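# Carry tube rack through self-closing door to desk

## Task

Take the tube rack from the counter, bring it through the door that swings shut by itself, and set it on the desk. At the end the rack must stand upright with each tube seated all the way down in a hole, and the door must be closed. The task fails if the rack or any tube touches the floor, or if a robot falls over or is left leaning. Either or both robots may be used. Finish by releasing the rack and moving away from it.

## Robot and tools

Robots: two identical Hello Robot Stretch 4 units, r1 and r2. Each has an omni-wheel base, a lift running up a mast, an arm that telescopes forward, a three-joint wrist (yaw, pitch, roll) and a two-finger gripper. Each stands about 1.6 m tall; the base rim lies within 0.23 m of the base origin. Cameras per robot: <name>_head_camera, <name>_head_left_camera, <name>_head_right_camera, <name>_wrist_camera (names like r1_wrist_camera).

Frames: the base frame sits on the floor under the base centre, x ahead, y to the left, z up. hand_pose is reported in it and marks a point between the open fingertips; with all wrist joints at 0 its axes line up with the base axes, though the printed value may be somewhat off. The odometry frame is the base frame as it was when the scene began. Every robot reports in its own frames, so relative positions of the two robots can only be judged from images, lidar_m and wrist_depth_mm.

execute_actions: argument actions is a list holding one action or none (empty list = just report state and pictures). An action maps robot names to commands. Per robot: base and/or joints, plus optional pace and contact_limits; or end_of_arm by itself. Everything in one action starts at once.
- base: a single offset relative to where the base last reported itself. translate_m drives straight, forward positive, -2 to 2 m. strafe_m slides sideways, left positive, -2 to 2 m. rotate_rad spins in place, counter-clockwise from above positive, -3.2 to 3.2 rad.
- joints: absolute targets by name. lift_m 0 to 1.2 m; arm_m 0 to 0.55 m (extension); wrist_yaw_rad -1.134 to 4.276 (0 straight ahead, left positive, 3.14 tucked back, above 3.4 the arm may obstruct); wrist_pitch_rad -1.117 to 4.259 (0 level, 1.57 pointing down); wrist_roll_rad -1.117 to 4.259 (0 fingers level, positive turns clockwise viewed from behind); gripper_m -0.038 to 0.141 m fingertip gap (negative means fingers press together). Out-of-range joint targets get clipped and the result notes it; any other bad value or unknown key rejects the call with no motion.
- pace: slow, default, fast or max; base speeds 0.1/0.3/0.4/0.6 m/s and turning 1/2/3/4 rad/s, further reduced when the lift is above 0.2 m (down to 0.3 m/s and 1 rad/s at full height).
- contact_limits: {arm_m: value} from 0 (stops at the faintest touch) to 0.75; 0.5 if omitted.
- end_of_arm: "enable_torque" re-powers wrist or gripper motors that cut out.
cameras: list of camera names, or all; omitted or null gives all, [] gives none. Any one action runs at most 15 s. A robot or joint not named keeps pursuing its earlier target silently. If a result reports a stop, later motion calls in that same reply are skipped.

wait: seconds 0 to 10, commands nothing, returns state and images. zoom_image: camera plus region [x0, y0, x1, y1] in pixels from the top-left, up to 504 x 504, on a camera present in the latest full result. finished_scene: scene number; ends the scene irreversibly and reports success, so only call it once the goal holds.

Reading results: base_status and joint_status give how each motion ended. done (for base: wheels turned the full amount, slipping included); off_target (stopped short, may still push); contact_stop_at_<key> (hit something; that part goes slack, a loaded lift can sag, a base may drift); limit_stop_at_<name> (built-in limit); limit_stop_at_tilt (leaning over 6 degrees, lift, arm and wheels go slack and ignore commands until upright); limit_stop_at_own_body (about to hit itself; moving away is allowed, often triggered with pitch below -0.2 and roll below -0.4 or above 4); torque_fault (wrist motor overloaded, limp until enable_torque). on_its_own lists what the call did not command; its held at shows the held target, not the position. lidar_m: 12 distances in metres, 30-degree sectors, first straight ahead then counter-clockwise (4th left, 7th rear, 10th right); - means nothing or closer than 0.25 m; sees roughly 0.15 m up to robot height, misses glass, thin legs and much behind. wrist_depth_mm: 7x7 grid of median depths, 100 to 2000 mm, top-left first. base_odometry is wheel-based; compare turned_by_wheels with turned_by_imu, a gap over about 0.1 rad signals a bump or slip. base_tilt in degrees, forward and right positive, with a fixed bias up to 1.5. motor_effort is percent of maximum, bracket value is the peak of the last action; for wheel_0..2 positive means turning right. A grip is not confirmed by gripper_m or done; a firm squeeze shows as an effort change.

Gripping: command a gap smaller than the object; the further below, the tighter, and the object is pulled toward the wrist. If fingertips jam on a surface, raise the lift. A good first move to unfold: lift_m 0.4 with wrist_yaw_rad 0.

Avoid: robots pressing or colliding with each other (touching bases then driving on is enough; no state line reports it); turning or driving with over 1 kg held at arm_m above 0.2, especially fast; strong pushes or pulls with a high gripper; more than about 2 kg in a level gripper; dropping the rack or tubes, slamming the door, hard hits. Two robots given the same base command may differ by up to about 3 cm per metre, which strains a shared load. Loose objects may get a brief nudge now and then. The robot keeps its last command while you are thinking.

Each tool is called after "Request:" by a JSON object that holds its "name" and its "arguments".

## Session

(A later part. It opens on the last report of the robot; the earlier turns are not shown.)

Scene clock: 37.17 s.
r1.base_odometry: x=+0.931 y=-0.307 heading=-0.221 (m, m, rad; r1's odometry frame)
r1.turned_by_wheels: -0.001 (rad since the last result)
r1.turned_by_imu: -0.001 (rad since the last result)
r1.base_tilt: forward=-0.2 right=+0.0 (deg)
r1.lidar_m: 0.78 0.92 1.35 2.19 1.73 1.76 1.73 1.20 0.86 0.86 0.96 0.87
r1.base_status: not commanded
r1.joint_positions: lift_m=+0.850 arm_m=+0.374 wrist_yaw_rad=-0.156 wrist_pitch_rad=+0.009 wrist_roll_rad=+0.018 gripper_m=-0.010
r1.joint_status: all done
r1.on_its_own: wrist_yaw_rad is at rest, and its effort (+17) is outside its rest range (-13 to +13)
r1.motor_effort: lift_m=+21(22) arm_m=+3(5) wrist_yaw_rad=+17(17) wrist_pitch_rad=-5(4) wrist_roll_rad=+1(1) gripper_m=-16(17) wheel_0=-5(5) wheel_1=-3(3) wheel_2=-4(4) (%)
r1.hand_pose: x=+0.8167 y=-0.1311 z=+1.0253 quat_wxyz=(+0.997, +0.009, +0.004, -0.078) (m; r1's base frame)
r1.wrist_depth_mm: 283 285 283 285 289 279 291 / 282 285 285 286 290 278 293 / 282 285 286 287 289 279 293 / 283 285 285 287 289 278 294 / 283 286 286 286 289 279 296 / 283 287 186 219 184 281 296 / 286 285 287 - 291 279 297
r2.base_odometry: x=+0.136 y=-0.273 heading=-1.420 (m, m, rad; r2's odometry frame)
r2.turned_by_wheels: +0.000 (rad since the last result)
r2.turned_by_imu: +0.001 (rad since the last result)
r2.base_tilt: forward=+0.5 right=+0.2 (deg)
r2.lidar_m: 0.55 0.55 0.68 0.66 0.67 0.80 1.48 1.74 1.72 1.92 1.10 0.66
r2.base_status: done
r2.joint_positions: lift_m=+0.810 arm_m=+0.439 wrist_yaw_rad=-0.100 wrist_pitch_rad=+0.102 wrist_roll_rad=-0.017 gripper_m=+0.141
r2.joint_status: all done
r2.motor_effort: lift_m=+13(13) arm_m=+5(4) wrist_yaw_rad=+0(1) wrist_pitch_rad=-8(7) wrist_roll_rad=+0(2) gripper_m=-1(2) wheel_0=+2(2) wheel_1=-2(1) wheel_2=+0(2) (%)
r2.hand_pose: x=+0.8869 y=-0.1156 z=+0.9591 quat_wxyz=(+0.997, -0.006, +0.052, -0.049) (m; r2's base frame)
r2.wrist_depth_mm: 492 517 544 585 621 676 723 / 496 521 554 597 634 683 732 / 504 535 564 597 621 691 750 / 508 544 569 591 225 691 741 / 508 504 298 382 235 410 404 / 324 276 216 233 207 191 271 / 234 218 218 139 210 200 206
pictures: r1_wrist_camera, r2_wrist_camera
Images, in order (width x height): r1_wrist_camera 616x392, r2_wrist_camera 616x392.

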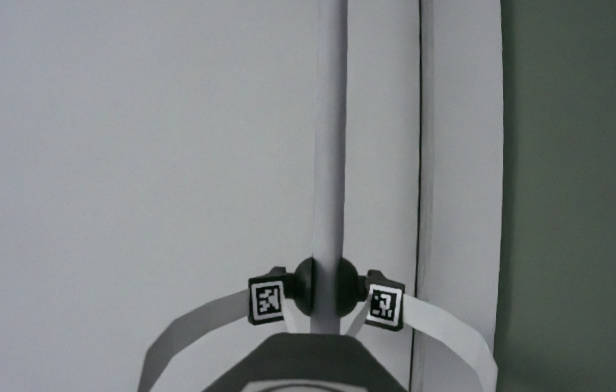

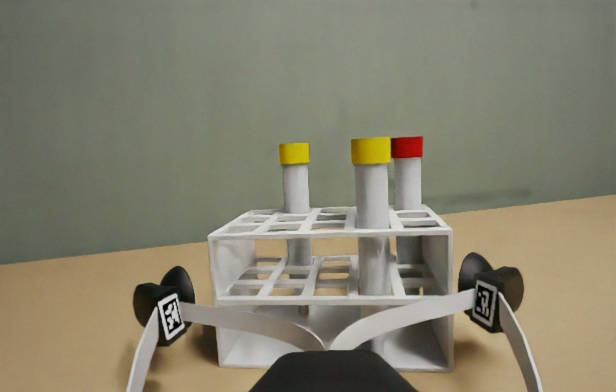

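Request:
{"name": "execute_actions", "arguments": {"actions": [{"r1":{"base":{"strafe_m":0.01},"joints":{"arm_m":0.25,"gripper_m":-0.025},"pace":"slow"},"r2":{"base":{"strafe_m":-0.005},"joints":{"arm_m":0.455,"lift_m":0.795},"pace":"slow"}}], "cameras": ["r1_wrist_camera","r2_wrist_camera"]}}

Request:
{"name": "execute_actions", "arguments": {"actions": [{"r1":{"base":{"strafe_m":0.06},"joints":{"arm_m":0.05},"pace":"slow"},"r2":{"joints":{"gripper_m":0.06}}}], "cameras": ["r1_head_left_camera","r1_wrist_camera","r2_wrist_camera"]}}

Scene clock: 42.33 s.
r1.base_odometry: x=+0.934 y=-0.298 heading=-0.220 (m, m, rad; r1's odometry frame)
r1.turned_by_wheels: +0.000 (rad since the last result)
r1.turned_by_imu: +0.001 (rad since the last result)
r1.base_tilt: forward=-0.2 right=+0.0 (deg)
r1.lidar_m: 0.70 0.86 1.36 2.18 1.71 1.78 1.71 1.22 0.86 0.86 0.95 0.76
r1.base_status: done
r1.joint_positions: lift_m=+0.850 arm_m=+0.251 wrist_yaw_rad=-0.143 wrist_pitch_rad=+0.010 wrist_roll_rad=+0.018 gripper_m=-0.024
r1.joint_status: all done
r1.on_its_own: wrist_yaw_rad is at rest, and its effort (-22) is outside its rest range (-13 to +13)
r1.motor_effort: lift_m=+21(22) arm_m=-7(7) wrist_yaw_rad=-22(28) wrist_pitch_rad=-5(8) wrist_roll_rad=+1(1) gripper_m=-19(20) wheel_0=+0(13) wheel_1=+1(6) wheel_2=+4(6) (%)
r1.hand_pose: x=+0.6952 y=-0.1277 z=+1.0252 quat_wxyz=(+0.997, +0.009, +0.004, -0.071) (m; r1's base frame)
r1.wrist_depth_mm: 317 307 297 283 278 413 410 / 317 307 297 282 278 410 413 / 319 307 294 283 278 413 410 / 319 307 297 283 279 413 415 / 319 307 297 230 279 413 415 / 319 307 185 217 182 415 415 / 319 307 300 - 279 413 410
r2.base_odometry: x=+0.131 y=-0.274 heading=-1.420 (m, m, rad; r2's odometry frame)
r2.turned_by_wheels: +0.000 (rad since the last result)
r2.turned_by_imu: +0.001 (rad since the last result)
r2.base_tilt: forward=+0.5 right=+0.2 (deg)
r2.lidar_m: 0.56 0.57 0.68 0.66 0.67 0.82 1.47 1.74 1.72 1.90 1.06 0.67
r2.base_status: done
r2.joint_positions: lift_m=+0.796 arm_m=+0.454 wrist_yaw_rad=-0.100 wrist_pitch_rad=+0.098 wrist_roll_rad=-0.017 gripper_m=+0.141
r2.joint_status: all done
r2.motor_effort: lift_m=+9(12) arm_m=+5(8) wrist_yaw_rad=+2(1) wrist_pitch_rad=+4(7) wrist_roll_rad=+0(1) gripper_m=-1(0) wheel_0=+1(5) wheel_1=-1(5) wheel_2=+0(0) (%)
r2.hand_pose: x=+0.9019 y=-0.1157 z=+0.9455 quat_wxyz=(+0.998, -0.006, +0.050, -0.050) (m; r2's base frame)
r2.wrist_depth_mm: 480 508 539 569 615 654 699 / 484 508 544 580 621 661 715 / 492 521 554 585 239 676 732 / 500 525 554 252 206 676 723 / 488 466 232 255 209 379 375 / 298 253 199 263 196 188 251 / 214 200 203 145 192 190 188
pictures: r1_wrist_camera, r2_wrist_camera
Images, in order (width x height): r1_wrist_camera 616x392, r2_wrist_camera 616x392.

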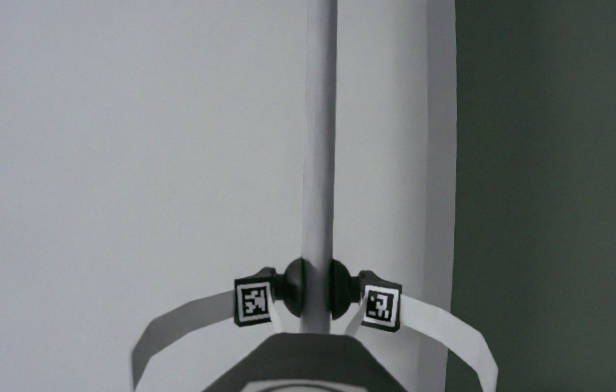

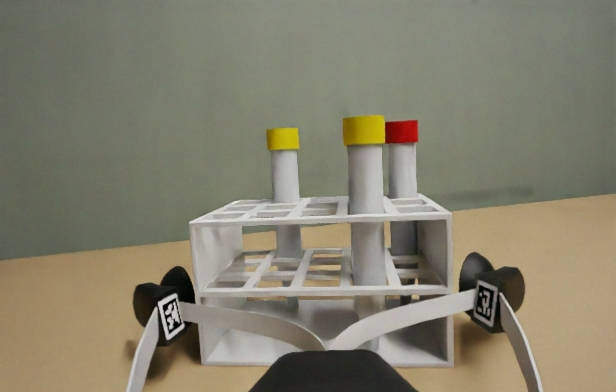

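Scene clock: 45.63 s.
r1.base_odometry: x=+0.947 y=-0.239 heading=-0.219 (m, m, rad; r1's odometry frame)
r1.turned_by_wheels: +0.001 (rad since the last result)
r1.turned_by_imu: +0.001 (rad since the last result)
r1.base_tilt: forward=-0.2 right=-0.1 (deg)
r1.lidar_m: 0.49 0.71 1.37 2.11 1.64 1.73 1.71 1.28 0.98 0.91 1.03 0.55
r1.base_status: done
r1.joint_positions: lift_m=+0.850 arm_m=+0.051 wrist_yaw_rad=-0.128 wrist_pitch_rad=+0.012 wrist_roll_rad=+0.018 gripper_m=-0.024
r1.joint_status: all done
r1.on_its_own: wrist_yaw_rad is at rest, and its effort (-64) is outside its rest range (-13 to +13)
r1.motor_effort: lift_m=+22(22) arm_m=-9(8) wrist_yaw_rad=-64(65) wrist_pitch_rad=-10(14) wrist_roll_rad=+0(2) gripper_m=-22(21) wheel_0=+7(12) wheel_1=+2(7) wheel_2=+11(11) (%)
r1.hand_pose: x=+0.4974 y=-0.1235 z=+1.0247 quat_wxyz=(+0.998, +0.009, +0.005, -0.064) (m; r1's base frame)
r1.wrist_depth_mm: 413 368 325 282 268 609 597 / 415 366 325 283 270 615 597 / 413 368 325 289 268 609 609 / 413 366 325 287 271 609 609 / 415 366 327 285 273 603 609 / 415 370 183 224 184 621 615 / 415 359 332 - 268 609 615
r2.base_odometry: x=+0.131 y=-0.274 heading=-1.420 (m, m, rad; r2's odometry frame)
r2.turned_by_wheels: +0.000 (rad since the last result)
r2.turned_by_imu: +0.001 (rad since the last result)
r2.base_tilt: forward=+0.5 right=+0.2 (deg)
r2.lidar_m: 0.55 0.57 0.66 0.65 0.66 0.81 1.49 1.68 1.66 1.91 1.06 0.66
r2.base_status: not commanded
r2.joint_positions: lift_m=+0.796 arm_m=+0.454 wrist_yaw_rad=-0.100 wrist_pitch_rad=+0.098 wrist_roll_rad=-0.017 gripper_m=+0.061
r2.joint_status: all done
r2.motor_effort: lift_m=+9(9) arm_m=+5(5) wrist_yaw_rad=+2(1) wrist_pitch_rad=+5(4) wrist_roll_rad=+1(1) gripper_m=-28(28) wheel_0=+1(1) wheel_1=-1(1) wheel_2=+0(0) (%)
r2.hand_pose: x=+0.9019 y=-0.1157 z=+0.9455 quat_wxyz=(+0.998, -0.006, +0.050, -0.050) (m; r2's base frame)
r2.wrist_depth_mm: 484 512 535 574 609 661 699 / 488 512 544 580 621 668 715 / 488 521 554 585 222 676 723 / 496 525 549 232 179 676 723 / 492 469 227 243 208 349 377 / 298 253 201 227 183 172 250 / 213 189 185 204 176 183 180
pictures: r1_head_left_camera, r1_wrist_camera, r2_wrist_camera
Images, in order (width x height): r1_head_left_camera 420x672, r1_wrist_camera 616x392, r2_wrist_camera 616x392.

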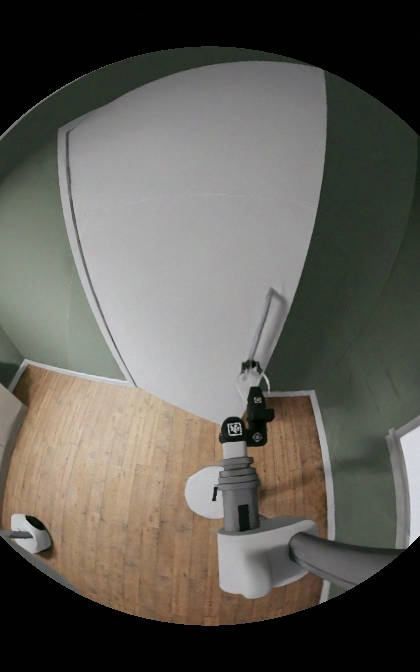

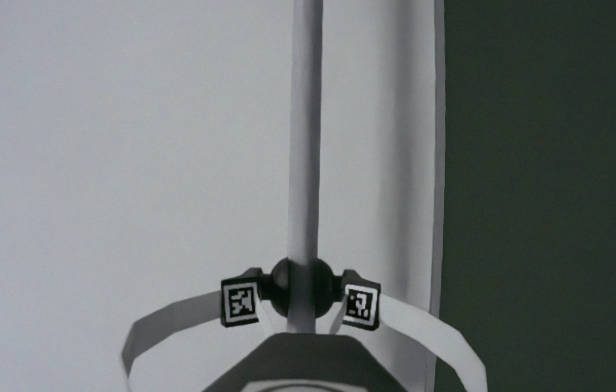

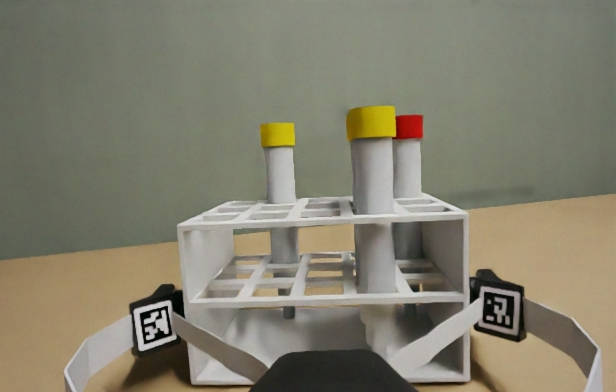

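Request:
{"name": "execute_actions", "arguments": {"actions": [{"r1":{"base":{"strafe_m":0.13},"joints":{"arm_m":0.07,"wrist_yaw_rad":-0.53},"pace":"slow"},"r2":{"joints":{"lift_m":0.85},"pace":"slow"}}], "cameras": ["r2_wrist_camera"]}}

Request:
{"name": "execute_actions", "arguments": {"actions": [{"r1":{"base":{"translate_m":-0.2},"joints":{"arm_m":0.22},"pace":"slow"},"r2":{"joints":{"arm_m":0.0,"wrist_pitch_rad":0.05}}}], "cameras": ["r1_head_left_camera","r1_wrist_camera","r2_wrist_camera"]}}

Scene clock: 54.03 s.
r1.base_odometry: x=+0.975 y=-0.112 heading=-0.219 (m, m, rad; r1's odometry frame)
r1.turned_by_wheels: +0.000 (rad since the last result)
r1.turned_by_imu: +0.000 (rad since the last result)
r1.base_tilt: forward=-0.2 right=-0.1 (deg)
r1.lidar_m: 0.87 0.93 1.42 1.98 1.54 1.75 1.69 1.44 1.08 1.05 1.16 0.85
r1.base_status: done
r1.joint_positions: lift_m=+0.850 arm_m=+0.069 wrist_yaw_rad=-0.530 wrist_pitch_rad=+0.010 wrist_roll_rad=+0.018 gripper_m=-0.025
r1.joint_status: all done
r1.motor_effort: lift_m=+22(21) arm_m=+5(7) wrist_yaw_rad=-3(92) wrist_pitch_rad=-7(14) wrist_roll_rad=+1(1) gripper_m=-13(23) wheel_0=+0(11) wheel_1=+0(10) wheel_2=+1(15) (%)
r1.hand_pose: x=+0.4447 y=-0.2212 z=+1.0252 quat_wxyz=(+0.965, +0.010, +0.002, -0.262) (m; r1's base frame)
r1.wrist_depth_mm: 539 580 634 707 788 904 960 / 535 585 640 699 778 878 976 / 539 585 640 699 798 891 960 / 544 585 640 699 788 878 991 / 544 591 647 691 798 891 991 / 539 585 185 202 183 891 976 / 549 574 640 - 809 917 960
r2.base_odometry: x=+0.131 y=-0.274 heading=-1.420 (m, m, rad; r2's odometry frame)
r2.turned_by_wheels: +0.000 (rad since the last result)
r2.turned_by_imu: +0.001 (rad since the last result)
r2.base_tilt: forward=+0.5 right=+0.2 (deg)
r2.lidar_m: 0.57 0.54 0.67 0.66 0.67 0.80 1.46 1.62 1.54 1.91 1.10 0.66
r2.base_status: not commanded
r2.joint_positions: lift_m=+0.850 arm_m=+0.454 wrist_yaw_rad=-0.100 wrist_pitch_rad=+0.103 wrist_roll_rad=-0.017 gripper_m=+0.061
r2.joint_status: all done
r2.motor_effort: lift_m=+23(23) arm_m=+5(5) wrist_yaw_rad=+2(2) wrist_pitch_rad=-9(10) wrist_roll_rad=+0(0) gripper_m=-25(25) wheel_0=+1(1) wheel_1=-1(1) wheel_2=+0(0) (%)
r2.hand_pose: x=+0.9018 y=-0.1157 z=+0.9981 quat_wxyz=(+0.997, -0.006, +0.052, -0.050) (m; r2's base frame)
r2.wrist_depth_mm: 480 504 539 569 609 654 699 / 488 508 539 585 621 668 723 / 488 521 554 585 221 676 715 / 500 525 554 232 177 699 741 / 500 535 227 242 202 496 525 / 430 366 202 228 186 172 355 / 309 273 185 204 176 263 259
pictures: r2_wrist_camera
Images, in order (width x height): r2_wrist_camera 616x392.

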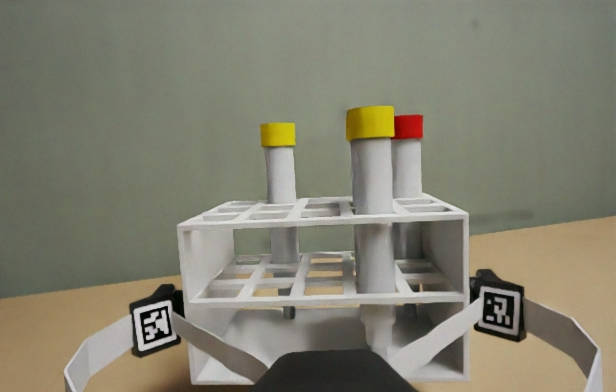

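Scene clock: 57.30 s.
r1.base_odometry: x=+0.780 y=-0.069 heading=-0.219 (m, m, rad; r1's odometry frame)
r1.turned_by_wheels: +0.000 (rad since the last result)
r1.turned_by_imu: +0.001 (rad since the last result)
r1.base_tilt: forward=-0.3 right=+0.0 (deg)
r1.lidar_m: 1.08 1.15 1.71 1.83 1.45 1.53 1.47 1.42 1.07 1.04 1.16 1.06
r1.base_status: done
r1.joint_positions: lift_m=+0.850 arm_m=+0.219 wrist_yaw_rad=-0.530 wrist_pitch_rad=+0.010 wrist_roll_rad=+0.018 gripper_m=-0.025
r1.joint_status: all done
r1.motor_effort: lift_m=+21(22) arm_m=+5(5) wrist_yaw_rad=-3(2) wrist_pitch_rad=-8(6) wrist_roll_rad=+1(1) gripper_m=-13(12) wheel_0=+0(4) wheel_1=-1(3) wheel_2=+0(4) (%)
r1.hand_pose: x=+0.5947 y=-0.2212 z=+1.0252 quat_wxyz=(+0.965, +0.010, +0.002, -0.262) (m; r1's base frame)
r1.wrist_depth_mm: 585 621 691 750 842 960 1008 / 585 627 691 741 842 931 991 / 580 634 683 750 831 960 1025 / 585 634 683 750 854 960 1025 / 585 634 683 750 854 946 991 / 580 634 185 202 183 960 991 / 597 615 691 - 878 976 976
r2.base_odometry: x=+0.131 y=-0.274 heading=-1.420 (m, m, rad; r2's odometry frame)
r2.turned_by_wheels: +0.000 (rad since the last result)
r2.turned_by_imu: +0.001 (rad since the last result)
r2.base_tilt: forward=+0.5 right=+0.2 (deg)
r2.lidar_m: 0.44 0.55 0.69 0.67 0.66 0.81 1.48 1.46 1.48 1.89 1.09 0.41
r2.base_status: not commanded
r2.joint_positions: lift_m=+0.850 arm_m=+0.003 wrist_yaw_rad=-0.100 wrist_pitch_rad=+0.054 wrist_roll_rad=-0.017 gripper_m=+0.061
r2.joint_status: all done
joint sent to its limit — the command would take r2.arm_m past its lower limit, so that joint was sent only as far as its limit.
r2.motor_effort: lift_m=+23(23) arm_m=-5(4) wrist_yaw_rad=+1(2) wrist_pitch_rad=-11(16) wrist_roll_rad=-1(1) gripper_m=-25(26) wheel_0=+1(1) wheel_1=-1(1) wheel_2=+0(0) (%)
r2.hand_pose: x=+0.4518 y=-0.1158 z=+1.0123 quat_wxyz=(+0.998, -0.007, +0.027, -0.050) (m; r2's base frame)
r2.wrist_depth_mm: 866 917 960 1042 1118 1182 1281 / 866 917 976 1060 1118 1205 1308 / 891 931 1008 1078 221 1205 1281 / 891 931 976 232 178 1229 1308 / 878 866 228 243 203 609 654 / 508 427 201 227 183 173 488 / 355 349 185 203 177 492 525
pictures: r1_head_left_camera, r1_wrist_camera, r2_wrist_camera
Images, in order (width x height): r1_head_left_camera 420x672, r1_wrist_camera 616x392, r2_wrist_camera 616x392.

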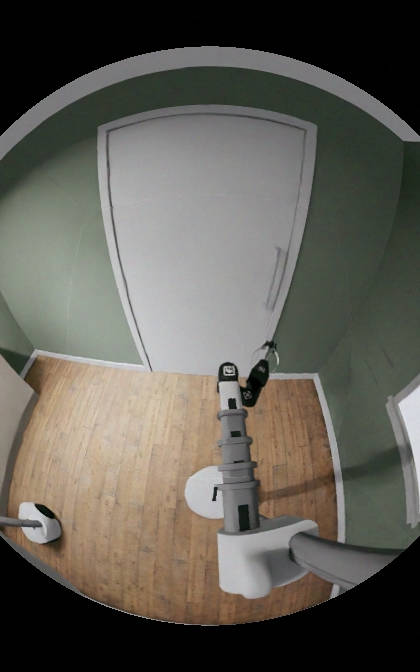

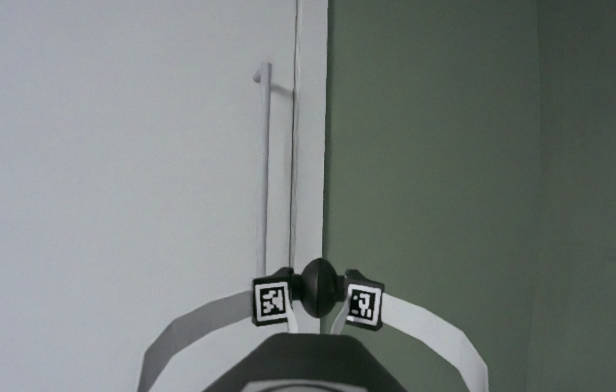

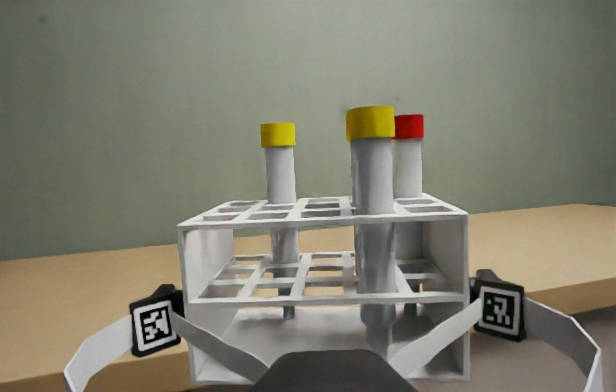

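Request:
{"name": "execute_actions", "arguments": {"actions": [{"r1":{"base":{"strafe_m":-0.1},"joints":{"arm_m":0.33,"gripper_m":0.09}},"r2":{"base":{"rotate_rad":0.27},"pace":"slow"}}], "cameras": []}}

Request:
{"name": "execute_actions", "arguments": {"actions": [{"r1":{"base":{"translate_m":0.22}},"r2":{"base":{"translate_m":-0.7}}}], "cameras": ["r1_wrist_camera","r2_head_right_camera"]}}

Scene clock: 62.57 s.
r1.base_odometry: x=+0.758 y=-0.166 heading=-0.219 (m, m, rad; r1's odometry frame)
r1.turned_by_wheels: +0.000 (rad since the last result)
r1.turned_by_imu: +0.001 (rad since the last result)
r1.base_tilt: forward=-0.2 right=-0.1 (deg)
r1.lidar_m: 1.02 1.11 1.71 2.03 1.53 1.53 1.52 1.33 0.97 0.93 1.03 1.09
r1.base_status: done
r1.joint_positions: lift_m=+0.850 arm_m=+0.329 wrist_yaw_rad=-0.530 wrist_pitch_rad=+0.010 wrist_roll_rad=+0.018 gripper_m=+0.090
r1.joint_status: all done
r1.motor_effort: lift_m=+21(21) arm_m=+5(6) wrist_yaw_rad=-1(3) wrist_pitch_rad=-8(7) wrist_roll_rad=+1(0) gripper_m=-2(12) wheel_0=-1(8) wheel_1=+2(9) wheel_2=+0(1) (%)
r1.hand_pose: x=+0.7047 y=-0.2212 z=+1.0253 quat_wxyz=(+0.965, +0.010, +0.002, -0.262) (m; r1's base frame)
r1.wrist_depth_mm: 480 517 559 609 691 798 866 / 484 521 564 627 699 798 891 / 484 530 564 621 699 788 878 / 488 525 564 634 707 798 866 / 484 525 559 634 683 798 891 / 488 521 504 615 202 798 878 / 488 517 580 - 715 798 891
r2.base_odometry: x=+0.131 y=-0.274 heading=-1.150 (m, m, rad; r2's odometry frame)
r2.turned_by_wheels: +0.270 (rad since the last result)
r2.turned_by_imu: +0.272 (rad since the last result)
r2.base_tilt: forward=+0.5 right=+0.2 (deg)
r2.lidar_m: 0.43 0.60 0.68 0.64 0.73 1.02 2.51 1.53 1.97 1.90 0.77 0.42
r2.base_status: done
r2.joint_positions: lift_m=+0.850 arm_m=+0.003 wrist_yaw_rad=-0.100 wrist_pitch_rad=+0.054 wrist_roll_rad=-0.017 gripper_m=+0.061
r2.joint_status: not commanded
r2.motor_effort: lift_m=+22(23) arm_m=-5(5) wrist_yaw_rad=+1(0) wrist_pitch_rad=-12(11) wrist_roll_rad=-1(1) gripper_m=-24(27) wheel_0=-1(4) wheel_1=-2(3) wheel_2=+0(6) (%)
r2.hand_pose: x=+0.4518 y=-0.1158 z=+1.0123 quat_wxyz=(+0.998, -0.007, +0.027, -0.050) (m; r2's base frame)
r2.wrist_depth_mm: 946 946 960 946 960 960 960 / 976 960 960 960 960 976 960 / 960 960 976 976 221 991 991 / 991 976 991 231 177 1008 991 / 976 866 227 254 202 615 661 / 512 427 201 228 184 172 418 / 355 355 185 204 176 357 359
pictures: none
No camera images: the call's "cameras" was empty. Leave "cameras" out to get every camera's image.

Scene clock: 66.37 s.
r1.base_odometry: x=+0.973 y=-0.214 heading=-0.219 (m, m, rad; r1's odometry frame)
r1.turned_by_wheels: +0.000 (rad since the last result)
r1.turned_by_imu: +0.000 (rad since the last result)
r1.base_tilt: forward=-0.2 right=-0.1 (deg)
r1.lidar_m: 0.84 0.88 1.35 2.08 1.11 1.10 1.73 1.34 0.97 0.96 1.08 0.80
r1.base_status: done
r1.joint_positions: lift_m=+0.850 arm_m=+0.329 wrist_yaw_rad=-0.530 wrist_pitch_rad=+0.010 wrist_roll_rad=+0.018 gripper_m=+0.090
r1.joint_status: not commanded
r1.motor_effort: lift_m=+22(21) arm_m=+5(5) wrist_yaw_rad=-2(2) wrist_pitch_rad=-6(5) wrist_roll_rad=+1(0) gripper_m=-2(1) wheel_0=+1(4) wheel_1=-1(1) wheel_2=+0(7) (%)
r1.hand_pose: x=+0.7047 y=-0.2212 z=+1.0253 quat_wxyz=(+0.965, +0.010, +0.002, -0.262) (m; r1's base frame)
r1.wrist_depth_mm: 298 322 353 389 433 492 559 / 300 324 355 392 436 492 549 / 301 325 353 389 433 492 549 / 300 325 357 392 436 496 554 / 303 329 351 392 413 496 559 / 301 322 345 392 202 496 564 / 304 319 353 - 449 500 569
r2.base_odometry: x=-0.155 y=+0.365 heading=-1.150 (m, m, rad; r2's odometry frame)
r2.turned_by_wheels: +0.000 (rad since the last result)
r2.turned_by_imu: -0.001 (rad since the last result)
r2.base_tilt: forward=+0.5 right=+0.2 (deg)
r2.lidar_m: 0.42 0.96 0.74 0.70 0.74 1.07 1.85 1.12 1.10 1.86 1.73 0.42
r2.base_status: done
r2.joint_positions: lift_m=+0.850 arm_m=+0.003 wrist_yaw_rad=-0.100 wrist_pitch_rad=+0.054 wrist_roll_rad=-0.017 gripper_m=+0.061
r2.joint_status: not commanded
r2.motor_effort: lift_m=+22(23) arm_m=-5(5) wrist_yaw_rad=+1(1) wrist_pitch_rad=-11(11) wrist_roll_rad=-1(0) gripper_m=-26(27) wheel_0=+1(4) wheel_1=+0(3) wheel_2=-1(8) (%)
r2.hand_pose: x=+0.4518 y=-0.1158 z=+1.0124 quat_wxyz=(+0.998, -0.007, +0.027, -0.050) (m; r2's base frame)
r2.wrist_depth_mm: 1229 1618 1661 1661 1661 1661 1708 / 1255 1661 1661 1661 1661 1661 1708 / 1229 1708 1708 1708 221 1661 1708 / 1229 1756 1661 231 177 1708 1576 / 1205 1098 227 254 203 1118 1078 / 1182 1078 201 227 184 172 1118 / 1118 1098 186 204 176 1118 1118
pictures: r1_wrist_camera, r2_head_right_camera
Images, in order (width x height): r1_wrist_camera 616x392, r2_head_right_camera 420x672.

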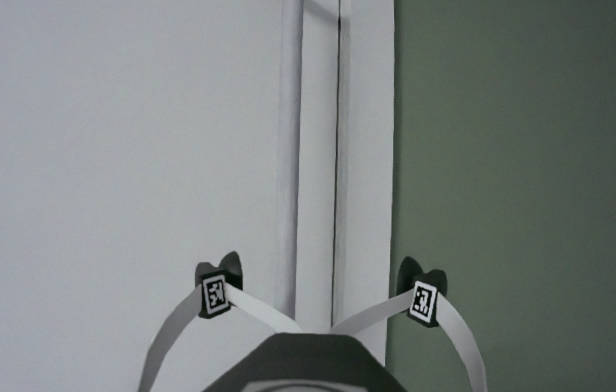

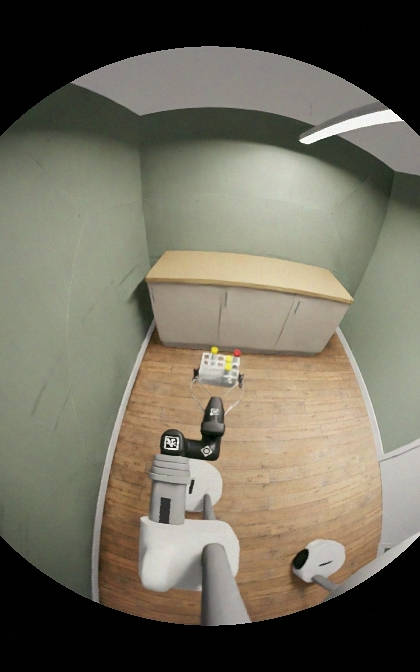

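Request:
{"name": "execute_actions", "arguments": {"actions": [{"r1":{"base":{"strafe_m":-0.025},"joints":{"arm_m":0.42,"gripper_m":0.07}},"r2":{"base":{"translate_m":-0.4}}}], "cameras": ["r1_wrist_camera"]}}

Scene clock: 71.80 s.
r1.base_odometry: x=+0.968 y=-0.239 heading=-0.219 (m, m, rad; r1's odometry frame)
r1.turned_by_wheels: +0.000 (rad since the last result)
r1.turned_by_imu: +0.001 (rad since the last result)
r1.base_tilt: forward=-0.2 right=+0.0 (deg)
r1.lidar_m: 0.81 0.90 1.33 2.10 1.15 0.92 1.74 1.28 0.97 0.89 1.07 0.81
r1.base_status: done
r1.joint_positions: lift_m=+0.850 arm_m=+0.419 wrist_yaw_rad=-0.530 wrist_pitch_rad=+0.010 wrist_roll_rad=+0.018 gripper_m=+0.070
r1.joint_status: all done
r1.motor_effort: lift_m=+21(22) arm_m=+5(5) wrist_yaw_rad=-1(2) wrist_pitch_rad=-7(8) wrist_roll_rad=+1(0) gripper_m=-4(1) wheel_0=+0(8) wheel_1=+1(8) wheel_2=-1(2) (%)
r1.hand_pose: x=+0.7947 y=-0.2212 z=+1.0253 quat_wxyz=(+0.965, +0.010, +0.002, -0.262) (m; r1's base frame)
r1.wrist_depth_mm: 222 240 264 281 309 364 407 / 223 240 265 282 312 364 404 / 224 242 265 282 310 366 413 / 224 243 265 281 314 366 415 / 225 243 262 281 312 366 415 / 225 243 205 222 200 370 415 / 226 236 264 - 315 370 415
r2.base_odometry: x=-0.318 y=+0.730 heading=-1.150 (m, m, rad; r2's odometry frame)
r2.turned_by_wheels: +0.000 (rad since the last result)
r2.turned_by_imu: +0.000 (rad since the last result)
r2.base_tilt: forward=+0.5 right=+0.2 (deg)
r2.lidar_m: 0.43 1.01 0.73 0.72 0.76 1.09 1.43 1.49 0.87 1.87 1.98 0.40
r2.base_status: done
r2.joint_positions: lift_m=+0.850 arm_m=+0.003 wrist_yaw_rad=-0.100 wrist_pitch_rad=+0.054 wrist_roll_rad=-0.017 gripper_m=+0.061
r2.joint_status: not commanded
r2.motor_effort: lift_m=+22(22) arm_m=-5(5) wrist_yaw_rad=+1(1) wrist_pitch_rad=-10(11) wrist_roll_rad=+1(0) gripper_m=-25(24) wheel_0=+0(2) wheel_1=+0(6) wheel_2=-2(10) (%)
r2.hand_pose: x=+0.4518 y=-0.1158 z=+1.0124 quat_wxyz=(+0.998, -0.007, +0.027, -0.050) (m; r2's base frame)
r2.wrist_depth_mm: 1281 1983 - - - - - / 1281 1983 - - - - - / 1255 1921 - - 222 - - / 1281 1863 - 230 178 1708 1576 / 1229 1618 227 254 208 1499 1576 / 1229 1499 202 227 185 172 1537 / 1138 1537 185 203 176 1537 1576
pictures: r1_wrist_camera
Images, in order (width x height): r1_wrist_camera 616x392.

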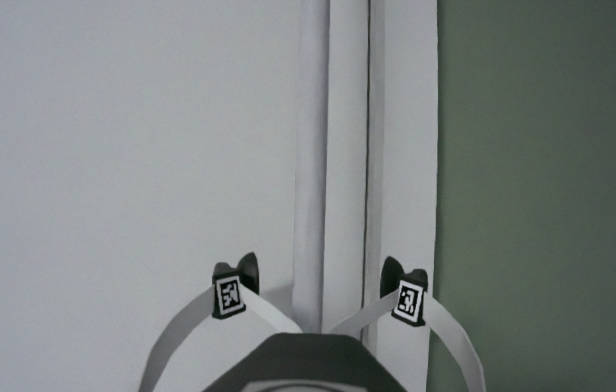

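Request:
{"name": "execute_actions", "arguments": {"actions": [{"r1":{"joints":{"arm_m":0.435,"gripper_m":-0.038}},"r2":{"base":{"translate_m":-0.6}}}], "cameras": ["r1_wrist_camera"]}}

Request:
{"name": "execute_actions", "arguments": {"actions": [{"r1":{"base":{"strafe_m":0.035},"joints":{"arm_m":0.28},"pace":"slow"}}], "cameras": ["r1_wrist_camera"]}}

Scene clock: 78.13 s.
r1.base_odometry: x=+0.968 y=-0.239 heading=-0.220 (m, m, rad; r1's odometry frame)
r1.turned_by_wheels: -0.001 (rad since the last result)
r1.turned_by_imu: +0.000 (rad since the last result)
r1.base_tilt: forward=-0.2 right=+0.0 (deg)
r1.lidar_m: 0.79 0.91 1.36 2.11 2.27 0.83 0.77 1.29 0.98 0.92 1.06 0.83
r1.base_status: not commanded
r1.joint_positions: lift_m=+0.850 arm_m=+0.435 wrist_yaw_rad=-0.531 wrist_pitch_rad=+0.010 wrist_roll_rad=+0.018 gripper_m=-0.038
r1.joint_status: all done
r1.motor_effort: lift_m=+21(21) arm_m=+2(7) wrist_yaw_rad=+2(14) wrist_pitch_rad=-8(4) wrist_roll_rad=+1(1) gripper_m=-17(19) wheel_0=-5(5) wheel_1=-2(2) wheel_2=-3(3) (%)
r1.hand_pose: x=+0.8099 y=-0.2216 z=+1.0253 quat_wxyz=(+0.965, +0.010, +0.002, -0.263) (m; r1's base frame)
r1.wrist_depth_mm: 200 215 236 248 289 345 387 / 202 216 236 254 289 347 387 / 202 217 238 253 294 345 389 / 202 217 239 251 294 345 392 / 202 218 239 202 296 349 394 / 203 216 183 194 181 349 392 / 204 213 237 - 298 340 394
r2.base_odometry: x=-0.563 y=+1.278 heading=-1.151 (m, m, rad; r2's odometry frame)
r2.turned_by_wheels: +0.000 (rad since the last result)
r2.turned_by_imu: +0.000 (rad since the last result)
r2.base_tilt: forward=+0.5 right=+0.2 (deg)
r2.lidar_m: 0.44 1.03 0.75 0.73 0.78 0.85 0.82 0.85 1.20 0.76 0.86 0.42
r2.base_status: done
r2.joint_positions: lift_m=+0.850 arm_m=+0.003 wrist_yaw_rad=-0.100 wrist_pitch_rad=+0.054 wrist_roll_rad=-0.017 gripper_m=+0.061
r2.joint_status: not commanded
r2.motor_effort: lift_m=+22(22) arm_m=-5(5) wrist_yaw_rad=+1(2) wrist_pitch_rad=-11(11) wrist_roll_rad=+2(0) gripper_m=-25(26) wheel_0=-1(3) wheel_1=-1(5) wheel_2=-2(7) (%)
r2.hand_pose: x=+0.4518 y=-0.1158 z=+1.0124 quat_wxyz=(+0.998, -0.007, +0.027, -0.050) (m; r2's base frame)
r2.wrist_depth_mm: 1336 - - - - - - / 1308 - - - - - - / 1308 - - - 223 - - / 1281 - - 231 178 - - / 1308 1983 226 253 202 - - / 1281 1537 201 228 185 172 - / 1182 1576 185 204 176 1921 1921
pictures: r1_wrist_camera
Images, in order (width x height): r1_wrist_camera 616x392.

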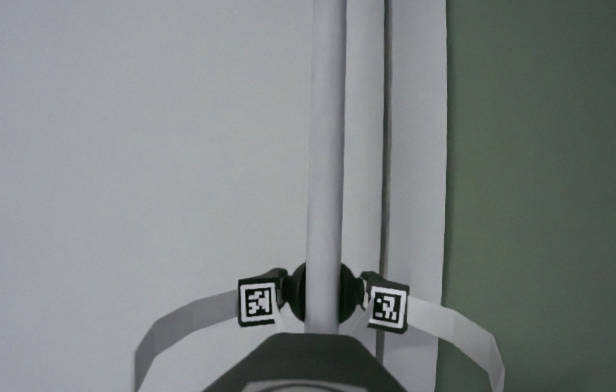

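Scene clock: 80.97 s.
r1.base_odometry: x=+0.975 y=-0.205 heading=-0.220 (m, m, rad; r1's odometry frame)
r1.turned_by_wheels: +0.000 (rad since the last result)
r1.turned_by_imu: -0.001 (rad since the last result)
r1.base_tilt: forward=-0.2 right=+0.0 (deg)
r1.lidar_m: 0.68 0.84 1.33 2.09 2.24 0.84 0.80 0.88 1.00 0.95 1.11 0.64
r1.base_status: done
r1.joint_positions: lift_m=+0.850 arm_m=+0.281 wrist_yaw_rad=-0.528 wrist_pitch_rad=+0.010 wrist_roll_rad=+0.018 gripper_m=-0.038
r1.joint_status: all done
r1.motor_effort: lift_m=+21(22) arm_m=-7(11) wrist_yaw_rad=-6(48) wrist_pitch_rad=-9(8) wrist_roll_rad=+2(0) gripper_m=-18(21) wheel_0=-4(24) wheel_1=+0(8) wheel_2=-1(17) (%)
r1.hand_pose: x=+0.6571 y=-0.2210 z=+1.0251 quat_wxyz=(+0.965, +0.010, +0.003, -0.261) (m; r1's base frame)
r1.wrist_depth_mm: 220 229 242 249 270 554 627 / 221 230 243 253 270 559 621 / 221 232 244 253 270 559 627 / 222 232 244 250 270 559 634 / 223 233 244 204 272 564 627 / 222 232 182 191 181 574 647 / 224 230 244 - 508 544 647
r2.base_odometry: x=-0.563 y=+1.278 heading=-1.151 (m, m, rad; r2's odometry frame)
r2.turned_by_wheels: +0.000 (rad since the last result)
r2.turned_by_imu: +0.000 (rad since the last result)
r2.base_tilt: forward=+0.5 right=+0.2 (deg)
r2.lidar_m: 0.44 1.03 0.76 0.73 0.80 0.87 0.83 0.85 1.23 0.79 0.81 0.41
r2.base_status: not commanded
r2.joint_positions: lift_m=+0.850 arm_m=+0.003 wrist_yaw_rad=-0.100 wrist_pitch_rad=+0.054 wrist_roll_rad=-0.017 gripper_m=+0.061
r2.joint_status: not commanded
r2.motor_effort: lift_m=+22(22) arm_m=-5(5) wrist_yaw_rad=+2(2) wrist_pitch_rad=-12(11) wrist_roll_rad=+1(0) gripper_m=-25(24) wheel_0=-1(1) wheel_1=+0(1) wheel_2=-2(2) (%)
r2.hand_pose: x=+0.4518 y=-0.1158 z=+1.0124 quat_wxyz=(+0.998, -0.007, +0.027, -0.050) (m; r2's base frame)
r2.wrist_depth_mm: 1366 - - - - - - / 1308 - - - - - - / 1308 1921 - - 223 - - / 1308 1921 - 232 178 - - / 1281 1921 227 253 202 - - / 1255 1576 200 227 186 172 - / 1182 1618 186 204 176 1921 1863
pictures: r1_wrist_camera
Images, in order (width x height): r1_wrist_camera 616x392.

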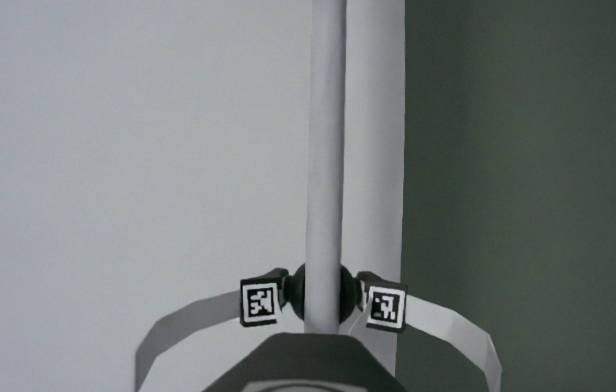

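Better hold this time. Continuing the arc.

Request:
{"name": "execute_actions", "arguments": {"actions": [{"r1":{"base":{"strafe_m":0.06},"joints":{"arm_m":0.14},"pace":"slow"},"r2":{"base":{"translate_m":-0.35}}}], "cameras": []}}

Request:
{"name": "execute_actions", "arguments": {"actions": [{"r1":{"base":{"strafe_m":0.09},"joints":{"arm_m":0.01},"pace":"slow"}}], "cameras": ["r1_wrist_camera","r1_head_left_camera"]}}

Scene clock: 85.87 s.
r1.base_odometry: x=+0.989 y=-0.146 heading=-0.220 (m, m, rad; r1's odometry frame)
r1.turned_by_wheels: +0.000 (rad since the last result)
r1.turned_by_imu: -0.001 (rad since the last result)
r1.base_tilt: forward=-0.1 right=-0.1 (deg)
r1.lidar_m: 0.57 0.75 1.35 2.02 2.16 1.77 0.80 0.91 1.07 1.00 1.15 0.50
r1.base_status: done
r1.joint_positions: lift_m=+0.850 arm_m=+0.141 wrist_yaw_rad=-0.527 wrist_pitch_rad=+0.011 wrist_roll_rad=+0.018 gripper_m=-0.038
r1.joint_status: all done
r1.motor_effort: lift_m=+21(21) arm_m=-7(9) wrist_yaw_rad=-9(56) wrist_pitch_rad=-9(8) wrist_roll_rad=+2(1) gripper_m=-17(21) wheel_0=-3(19) wheel_1=+0(2) wheel_2=+0(14) (%)
r1.hand_pose: x=+0.5174 y=-0.2207 z=+1.0250 quat_wxyz=(+0.965, +0.010, +0.003, -0.261) (m; r1's base frame)
r1.wrist_depth_mm: 242 246 248 250 253 759 854 / 243 247 250 250 255 750 854 / 244 247 248 252 254 768 866 / 244 247 250 252 255 759 842 / 245 247 251 206 257 768 866 / 244 248 183 188 180 768 866 / 246 247 251 - 257 750 878
r2.base_odometry: x=-0.706 y=+1.598 heading=-1.151 (m, m, rad; r2's odometry frame)
r2.turned_by_wheels: +0.000 (rad since the last result)
r2.turned_by_imu: +0.000 (rad since the last result)
r2.base_tilt: forward=+0.5 right=+0.2 (deg)
r2.lidar_m: 0.44 1.05 0.79 0.75 0.70 0.50 0.49 0.49 0.70 1.44 0.90 0.40
r2.base_status: done
r2.joint_positions: lift_m=+0.850 arm_m=+0.003 wrist_yaw_rad=-0.100 wrist_pitch_rad=+0.054 wrist_roll_rad=-0.017 gripper_m=+0.061
r2.joint_status: not commanded
r2.motor_effort: lift_m=+22(22) arm_m=-5(5) wrist_yaw_rad=+0(2) wrist_pitch_rad=-11(11) wrist_roll_rad=+1(1) gripper_m=-24(25) wheel_0=+1(5) wheel_1=+2(2) wheel_2=-2(8) (%)
r2.hand_pose: x=+0.4518 y=-0.1158 z=+1.0124 quat_wxyz=(+0.998, -0.007, +0.027, -0.050) (m; r2's base frame)
r2.wrist_depth_mm: 1366 - - - - - - / 1366 - - - - - - / 1308 - - - 221 - - / 1308 1983 - 231 178 - - / 1281 1983 227 254 208 - - / 1308 1576 202 228 185 172 - / 1182 1661 185 203 176 1983 1921
pictures: none
No camera images: the call's "cameras" was empty. Leave "cameras" out to get every camera's image.

Scene clock: 88.47 s.
r1.base_odometry: x=+1.008 y=-0.058 heading=-0.221 (m, m, rad; r1's odometry frame)
r1.turned_by_wheels: +0.000 (rad since the last result)
r1.turned_by_imu: -0.001 (rad since the last result)
r1.base_tilt: forward=-0.1 right=+0.0 (deg)
r1.lidar_m: 0.48 0.69 1.34 1.95 2.08 1.76 0.80 0.87 1.15 1.11 1.18 0.38
r1.base_status: done
r1.joint_positions: lift_m=+0.850 arm_m=+0.011 wrist_yaw_rad=-0.530 wrist_pitch_rad=+0.012 wrist_roll_rad=+0.018 gripper_m=-0.038
r1.joint_status: all done
r1.motor_effort: lift_m=+22(21) arm_m=-6(10) wrist_yaw_rad=-1(54) wrist_pitch_rad=-13(12) wrist_roll_rad=+1(1) gripper_m=-18(19) wheel_0=-5(16) wheel_1=+0(5) wheel_2=-2(8) (%)
r1.hand_pose: x=+0.3867 y=-0.2213 z=+1.0246 quat_wxyz=(+0.965, +0.010, +0.003, -0.262) (m; r1's base frame)
r1.wrist_depth_mm: 274 266 258 251 243 946 1042 / 276 267 258 251 244 960 1042 / 274 267 259 251 244 946 1060 / 276 267 259 251 246 946 1060 / 274 268 260 223 246 960 1042 / 277 267 183 189 181 960 1042 / 278 268 260 - 244 931 1025
r2.base_odometry: x=-0.706 y=+1.598 heading=-1.151 (m, m, rad; r2's odometry frame)
r2.turned_by_wheels: +0.000 (rad since the last result)
r2.turned_by_imu: +0.000 (rad since the last result)
r2.base_tilt: forward=+0.5 right=+0.2 (deg)
r2.lidar_m: 0.44 1.05 0.78 0.73 0.71 0.50 0.48 0.50 0.70 1.39 0.94 0.39
r2.base_status: not commanded
r2.joint_positions: lift_m=+0.850 arm_m=+0.003 wrist_yaw_rad=-0.100 wrist_pitch_rad=+0.054 wrist_roll_rad=-0.017 gripper_m=+0.061
r2.joint_status: not commanded
r2.motor_effort: lift_m=+22(22) arm_m=-5(5) wrist_yaw_rad=+1(1) wrist_pitch_rad=-11(11) wrist_roll_rad=+2(1) gripper_m=-25(25) wheel_0=+1(1) wheel_1=+1(1) wheel_2=-2(2) (%)
r2.hand_pose: x=+0.4518 y=-0.1158 z=+1.0124 quat_wxyz=(+0.998, -0.007, +0.027, -0.050) (m; r2's base frame)
r2.wrist_depth_mm: 1366 - - - - - - / 1336 - - - - - - / 1336 - - - 222 - - / 1336 1983 - 232 178 - - / 1308 1983 227 254 203 - - / 1281 1618 202 228 185 172 - / 1205 1661 185 203 176 1983 1983
pictures: r1_head_left_camera, r1_wrist_camera
Images, in order (width x height): r1_head_left_camera 420x672, r1_wrist_camera 616x392.

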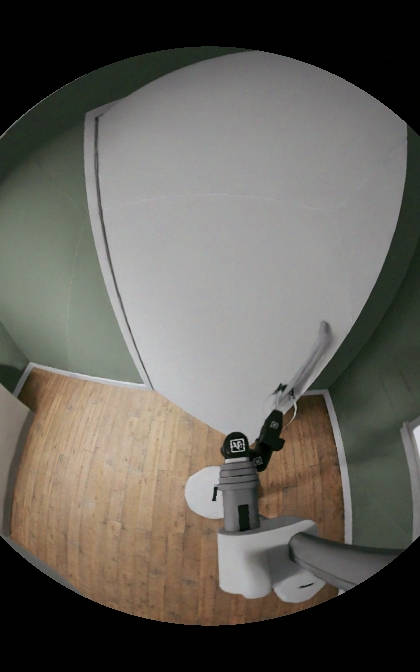

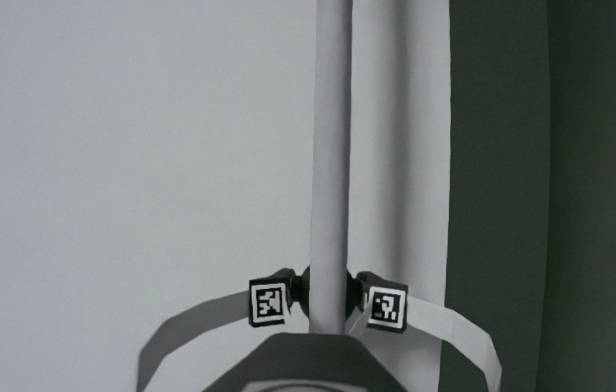

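Request:
{"name": "execute_actions", "arguments": {"actions": [{"r1":{"base":{"strafe_m":0.06},"joints":{"wrist_yaw_rad":-0.7}}}], "cameras": []}}

Request:
{"name": "execute_actions", "arguments": {"actions": [{"r1":{"base":{"strafe_m":0.07},"joints":{"wrist_yaw_rad":-0.88}}}], "cameras": ["r1_wrist_camera"]}}

Scene clock: 93.40 s.
r1.base_odometry: x=+1.021 y=+0.000 heading=-0.221 (m, m, rad; r1's odometry frame)
r1.turned_by_wheels: +0.000 (rad since the last result)
r1.turned_by_imu: +0.012 (rad since the last result)
r1.base_tilt: forward=-0.2 right=+0.0 (deg)
r1.lidar_m: 0.47 0.74 1.41 1.87 2.03 1.76 0.81 0.83 1.21 1.19 0.45 0.34
r1.base_status: done
r1.joint_positions: lift_m=+0.850 arm_m=+0.011 wrist_yaw_rad=-0.702 wrist_pitch_rad=+0.010 wrist_roll_rad=+0.018 gripper_m=-0.038
r1.joint_status: all done
r1.motor_effort: lift_m=+22(22) arm_m=-5(6) wrist_yaw_rad=+5(87) wrist_pitch_rad=-6(12) wrist_roll_rad=+1(0) gripper_m=-17(22) wheel_0=-4(10) wheel_1=+1(14) wheel_2=-2(16) (%)
r1.hand_pose: x=+0.3455 y=-0.2531 z=+1.0253 quat_wxyz=(+0.939, +0.010, +0.001, -0.344) (m; r1's base frame)
r1.wrist_depth_mm: 250 250 249 248 248 1182 1025 / 250 250 249 248 246 1160 1025 / 250 250 250 248 247 1138 1008 / 251 250 250 249 247 1160 1008 / 250 250 249 200 248 1160 1025 / 251 250 184 185 180 1160 1008 / 252 250 249 - 249 1118 1008
r2.base_odometry: x=-0.706 y=+1.598 heading=-1.151 (m, m, rad; r2's odometry frame)
r2.turned_by_wheels: +0.000 (rad since the last result)
r2.turned_by_imu: +0.001 (rad since the last result)
r2.base_tilt: forward=+0.5 right=+0.1 (deg)
r2.lidar_m: 0.43 1.05 0.76 0.74 0.70 0.50 0.48 0.49 0.69 1.38 0.96 0.41
r2.base_status: not commanded
r2.joint_positions: lift_m=+0.850 arm_m=+0.003 wrist_yaw_rad=-0.100 wrist_pitch_rad=+0.054 wrist_roll_rad=-0.017 gripper_m=+0.061
r2.joint_status: not commanded
r2.motor_effort: lift_m=+22(22) arm_m=-5(5) wrist_yaw_rad=+1(1) wrist_pitch_rad=-11(11) wrist_roll_rad=+1(1) gripper_m=-26(26) wheel_0=+1(1) wheel_1=+1(1) wheel_2=-2(2) (%)
r2.hand_pose: x=+0.4518 y=-0.1158 z=+1.0124 quat_wxyz=(+0.998, -0.007, +0.027, -0.050) (m; r2's base frame)
r2.wrist_depth_mm: 1366 - - - - - - / 1366 - - - - - - / 1308 - - - 222 - - / 1336 1921 - 231 178 - - / 1308 1983 226 253 202 - - / 1308 1576 202 226 186 172 - / 1205 1618 185 203 176 1983 1983
pictures: none
No camera images: the call's "cameras" was empty. Leave "cameras" out to get every camera's image.

Scene clock: 94.73 s.
r1.base_odometry: x=+1.037 y=+0.068 heading=-0.222 (m, m, rad; r1's odometry frame)
r1.turned_by_wheels: +0.000 (rad since the last result)
r1.turned_by_imu: +0.010 (rad since the last result)
r1.base_tilt: forward=-0.2 right=+0.0 (deg)
r1.lidar_m: 0.47 0.80 1.43 1.79 1.99 1.76 0.89 0.84 1.26 1.23 0.33 0.31
r1.base_status: done
r1.joint_positions: lift_m=+0.850 arm_m=+0.011 wrist_yaw_rad=-0.885 wrist_pitch_rad=+0.010 wrist_roll_rad=+0.018 gripper_m=-0.038
r1.joint_status: all done
r1.on_its_own: wrist_yaw_rad is at rest, and its effort (+15) is outside its rest range (-13 to +13)
r1.motor_effort: lift_m=+21(21) arm_m=-4(5) wrist_yaw_rad=+15(92) wrist_pitch_rad=-6(7) wrist_roll_rad=+1(1) gripper_m=-18(25) wheel_0=-4(12) wheel_1=+2(16) wheel_2=-3(16) (%)
r1.hand_pose: x=+0.2966 y=-0.2787 z=+1.0252 quat_wxyz=(+0.904, +0.010, +0.001, -0.428) (m; r1's base frame)
r1.wrist_depth_mm: 224 228 233 237 243 1182 1025 / 224 229 233 236 243 1182 1042 / 224 229 234 237 243 1182 1042 / 225 229 234 238 243 1205 1042 / 226 229 234 237 244 1205 1025 / 225 229 183 189 178 1160 1025 / 226 229 235 - 246 1078 1008
r2.base_odometry: x=-0.706 y=+1.598 heading=-1.151 (m, m, rad; r2's odometry frame)
r2.turned_by_wheels: +0.000 (rad since the last result)
r2.turned_by_imu: +0.000 (rad since the last result)
r2.base_tilt: forward=+0.5 right=+0.1 (deg)
r2.lidar_m: 0.42 1.05 0.78 0.75 0.69 0.50 0.49 0.50 0.70 1.81 1.02 0.42
r2.base_status: not commanded
r2.joint_positions: lift_m=+0.850 arm_m=+0.003 wrist_yaw_rad=-0.100 wrist_pitch_rad=+0.054 wrist_roll_rad=-0.017 gripper_m=+0.061
r2.joint_status: not commanded
r2.motor_effort: lift_m=+22(22) arm_m=-5(5) wrist_yaw_rad=+1(2) wrist_pitch_rad=-11(11) wrist_roll_rad=+1(0) gripper_m=-27(26) wheel_0=+1(1) wheel_1=+1(1) wheel_2=-2(2) (%)
r2.hand_pose: x=+0.4518 y=-0.1158 z=+1.0124 quat_wxyz=(+0.998, -0.007, +0.027, -0.050) (m; r2's base frame)
r2.wrist_depth_mm: 1366 - - - - - - / 1336 - - - - - - / 1308 - - - 223 - - / 1308 1983 - 232 178 - - / 1308 1983 228 254 202 - - / 1281 1618 200 227 186 172 - / 1229 1661 185 204 176 1983 1983
pictures: r1_wrist_camera
Images, in order (width x height): r1_wrist_camera 616x392.

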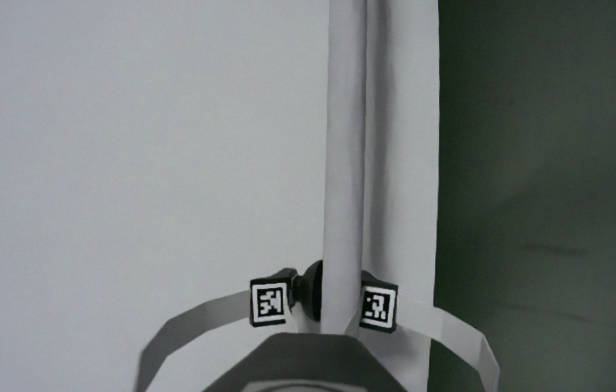

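Request:
{"name": "execute_actions", "arguments": {"actions": [{"r1":{"base":{"translate_m":-0.15},"joints":{"arm_m":0.13},"pace":"slow"}}], "cameras": ["r1_wrist_camera"]}}

Scene clock: 100.30 s.
r1.base_odometry: x=+0.891 y=+0.101 heading=-0.221 (m, m, rad; r1's odometry frame)
r1.turned_by_wheels: +0.001 (rad since the last result)
r1.turned_by_imu: +0.001 (rad since the last result)
r1.base_tilt: forward=-0.2 right=+0.0 (deg)
r1.lidar_m: 0.57 0.97 1.67 1.83 2.00 1.59 1.56 0.70 0.96 1.20 1.31 0.44
r1.base_status: done
r1.joint_positions: lift_m=+0.850 arm_m=+0.130 wrist_yaw_rad=-0.869 wrist_pitch_rad=+0.010 wrist_roll_rad=+0.018 gripper_m=-0.038
r1.joint_status: all done
r1.on_its_own: wrist_yaw_rad is at rest, and its effort (-32) is outside its rest range (-13 to +13)
r1.motor_effort: lift_m=+22(22) arm_m=+2(6) wrist_yaw_rad=-32(32) wrist_pitch_rad=-7(7) wrist_roll_rad=+0(0) gripper_m=-18(20) wheel_0=+2(9) wheel_1=+1(4) wheel_2=+5(6) (%)
r1.hand_pose: x=+0.4199 y=-0.2768 z=+1.0253 quat_wxyz=(+0.907, +0.010, +0.001, -0.421) (m; r1's base frame)
r1.wrist_depth_mm: 237 242 243 246 250 1182 1025 / 238 241 244 245 249 1205 1025 / 238 243 243 245 250 1205 1042 / 239 242 244 246 251 1229 1042 / 239 243 245 222 251 1229 1042 / 240 242 184 183 182 1205 1008 / 240 241 246 - 252 1118 991
r2.base_odometry: x=-0.706 y=+1.598 heading=-1.151 (m, m, rad; r2's odometry frame)
r2.turned_by_wheels: +0.000 (rad since the last result)
r2.turned_by_imu: +0.001 (rad since the last result)
r2.base_tilt: forward=+0.5 right=+0.2 (deg)
r2.lidar_m: 0.42 1.07 0.77 0.73 0.71 0.51 0.47 0.48 0.70 1.82 0.88 0.42
r2.base_status: not commanded
r2.joint_positions: lift_m=+0.850 arm_m=+0.003 wrist_yaw_rad=-0.100 wrist_pitch_rad=+0.054 wrist_roll_rad=-0.017 gripper_m=+0.061
r2.joint_status: not commanded
r2.motor_effort: lift_m=+22(22) arm_m=-5(5) wrist_yaw_rad=+1(1) wrist_pitch_rad=-12(11) wrist_roll_rad=-1(2) gripper_m=-26(26) wheel_0=+1(1) wheel_1=+1(1) wheel_2=-2(2) (%)
r2.hand_pose: x=+0.4518 y=-0.1158 z=+1.0124 quat_wxyz=(+0.998, -0.007, +0.027, -0.050) (m; r2's base frame)
r2.wrist_depth_mm: 1336 - - - - - - / 1336 - - - - - - / 1336 - - - 222 - - / 1336 1983 - 231 178 - - / 1281 1921 228 254 202 - - / 1281 1537 202 228 186 172 - / 1182 1661 185 204 176 1983 1983
pictures: r1_wrist_camera
Images, in order (width x height): r1_wrist_camera 616x392.

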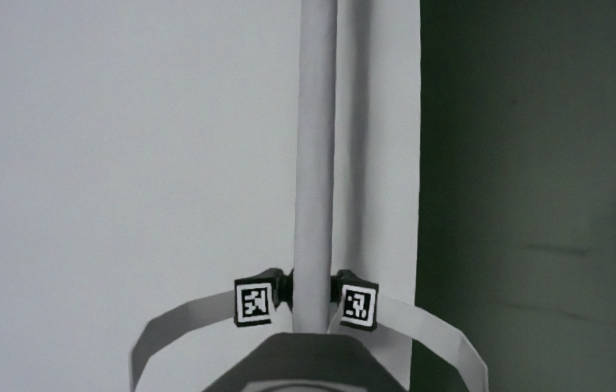

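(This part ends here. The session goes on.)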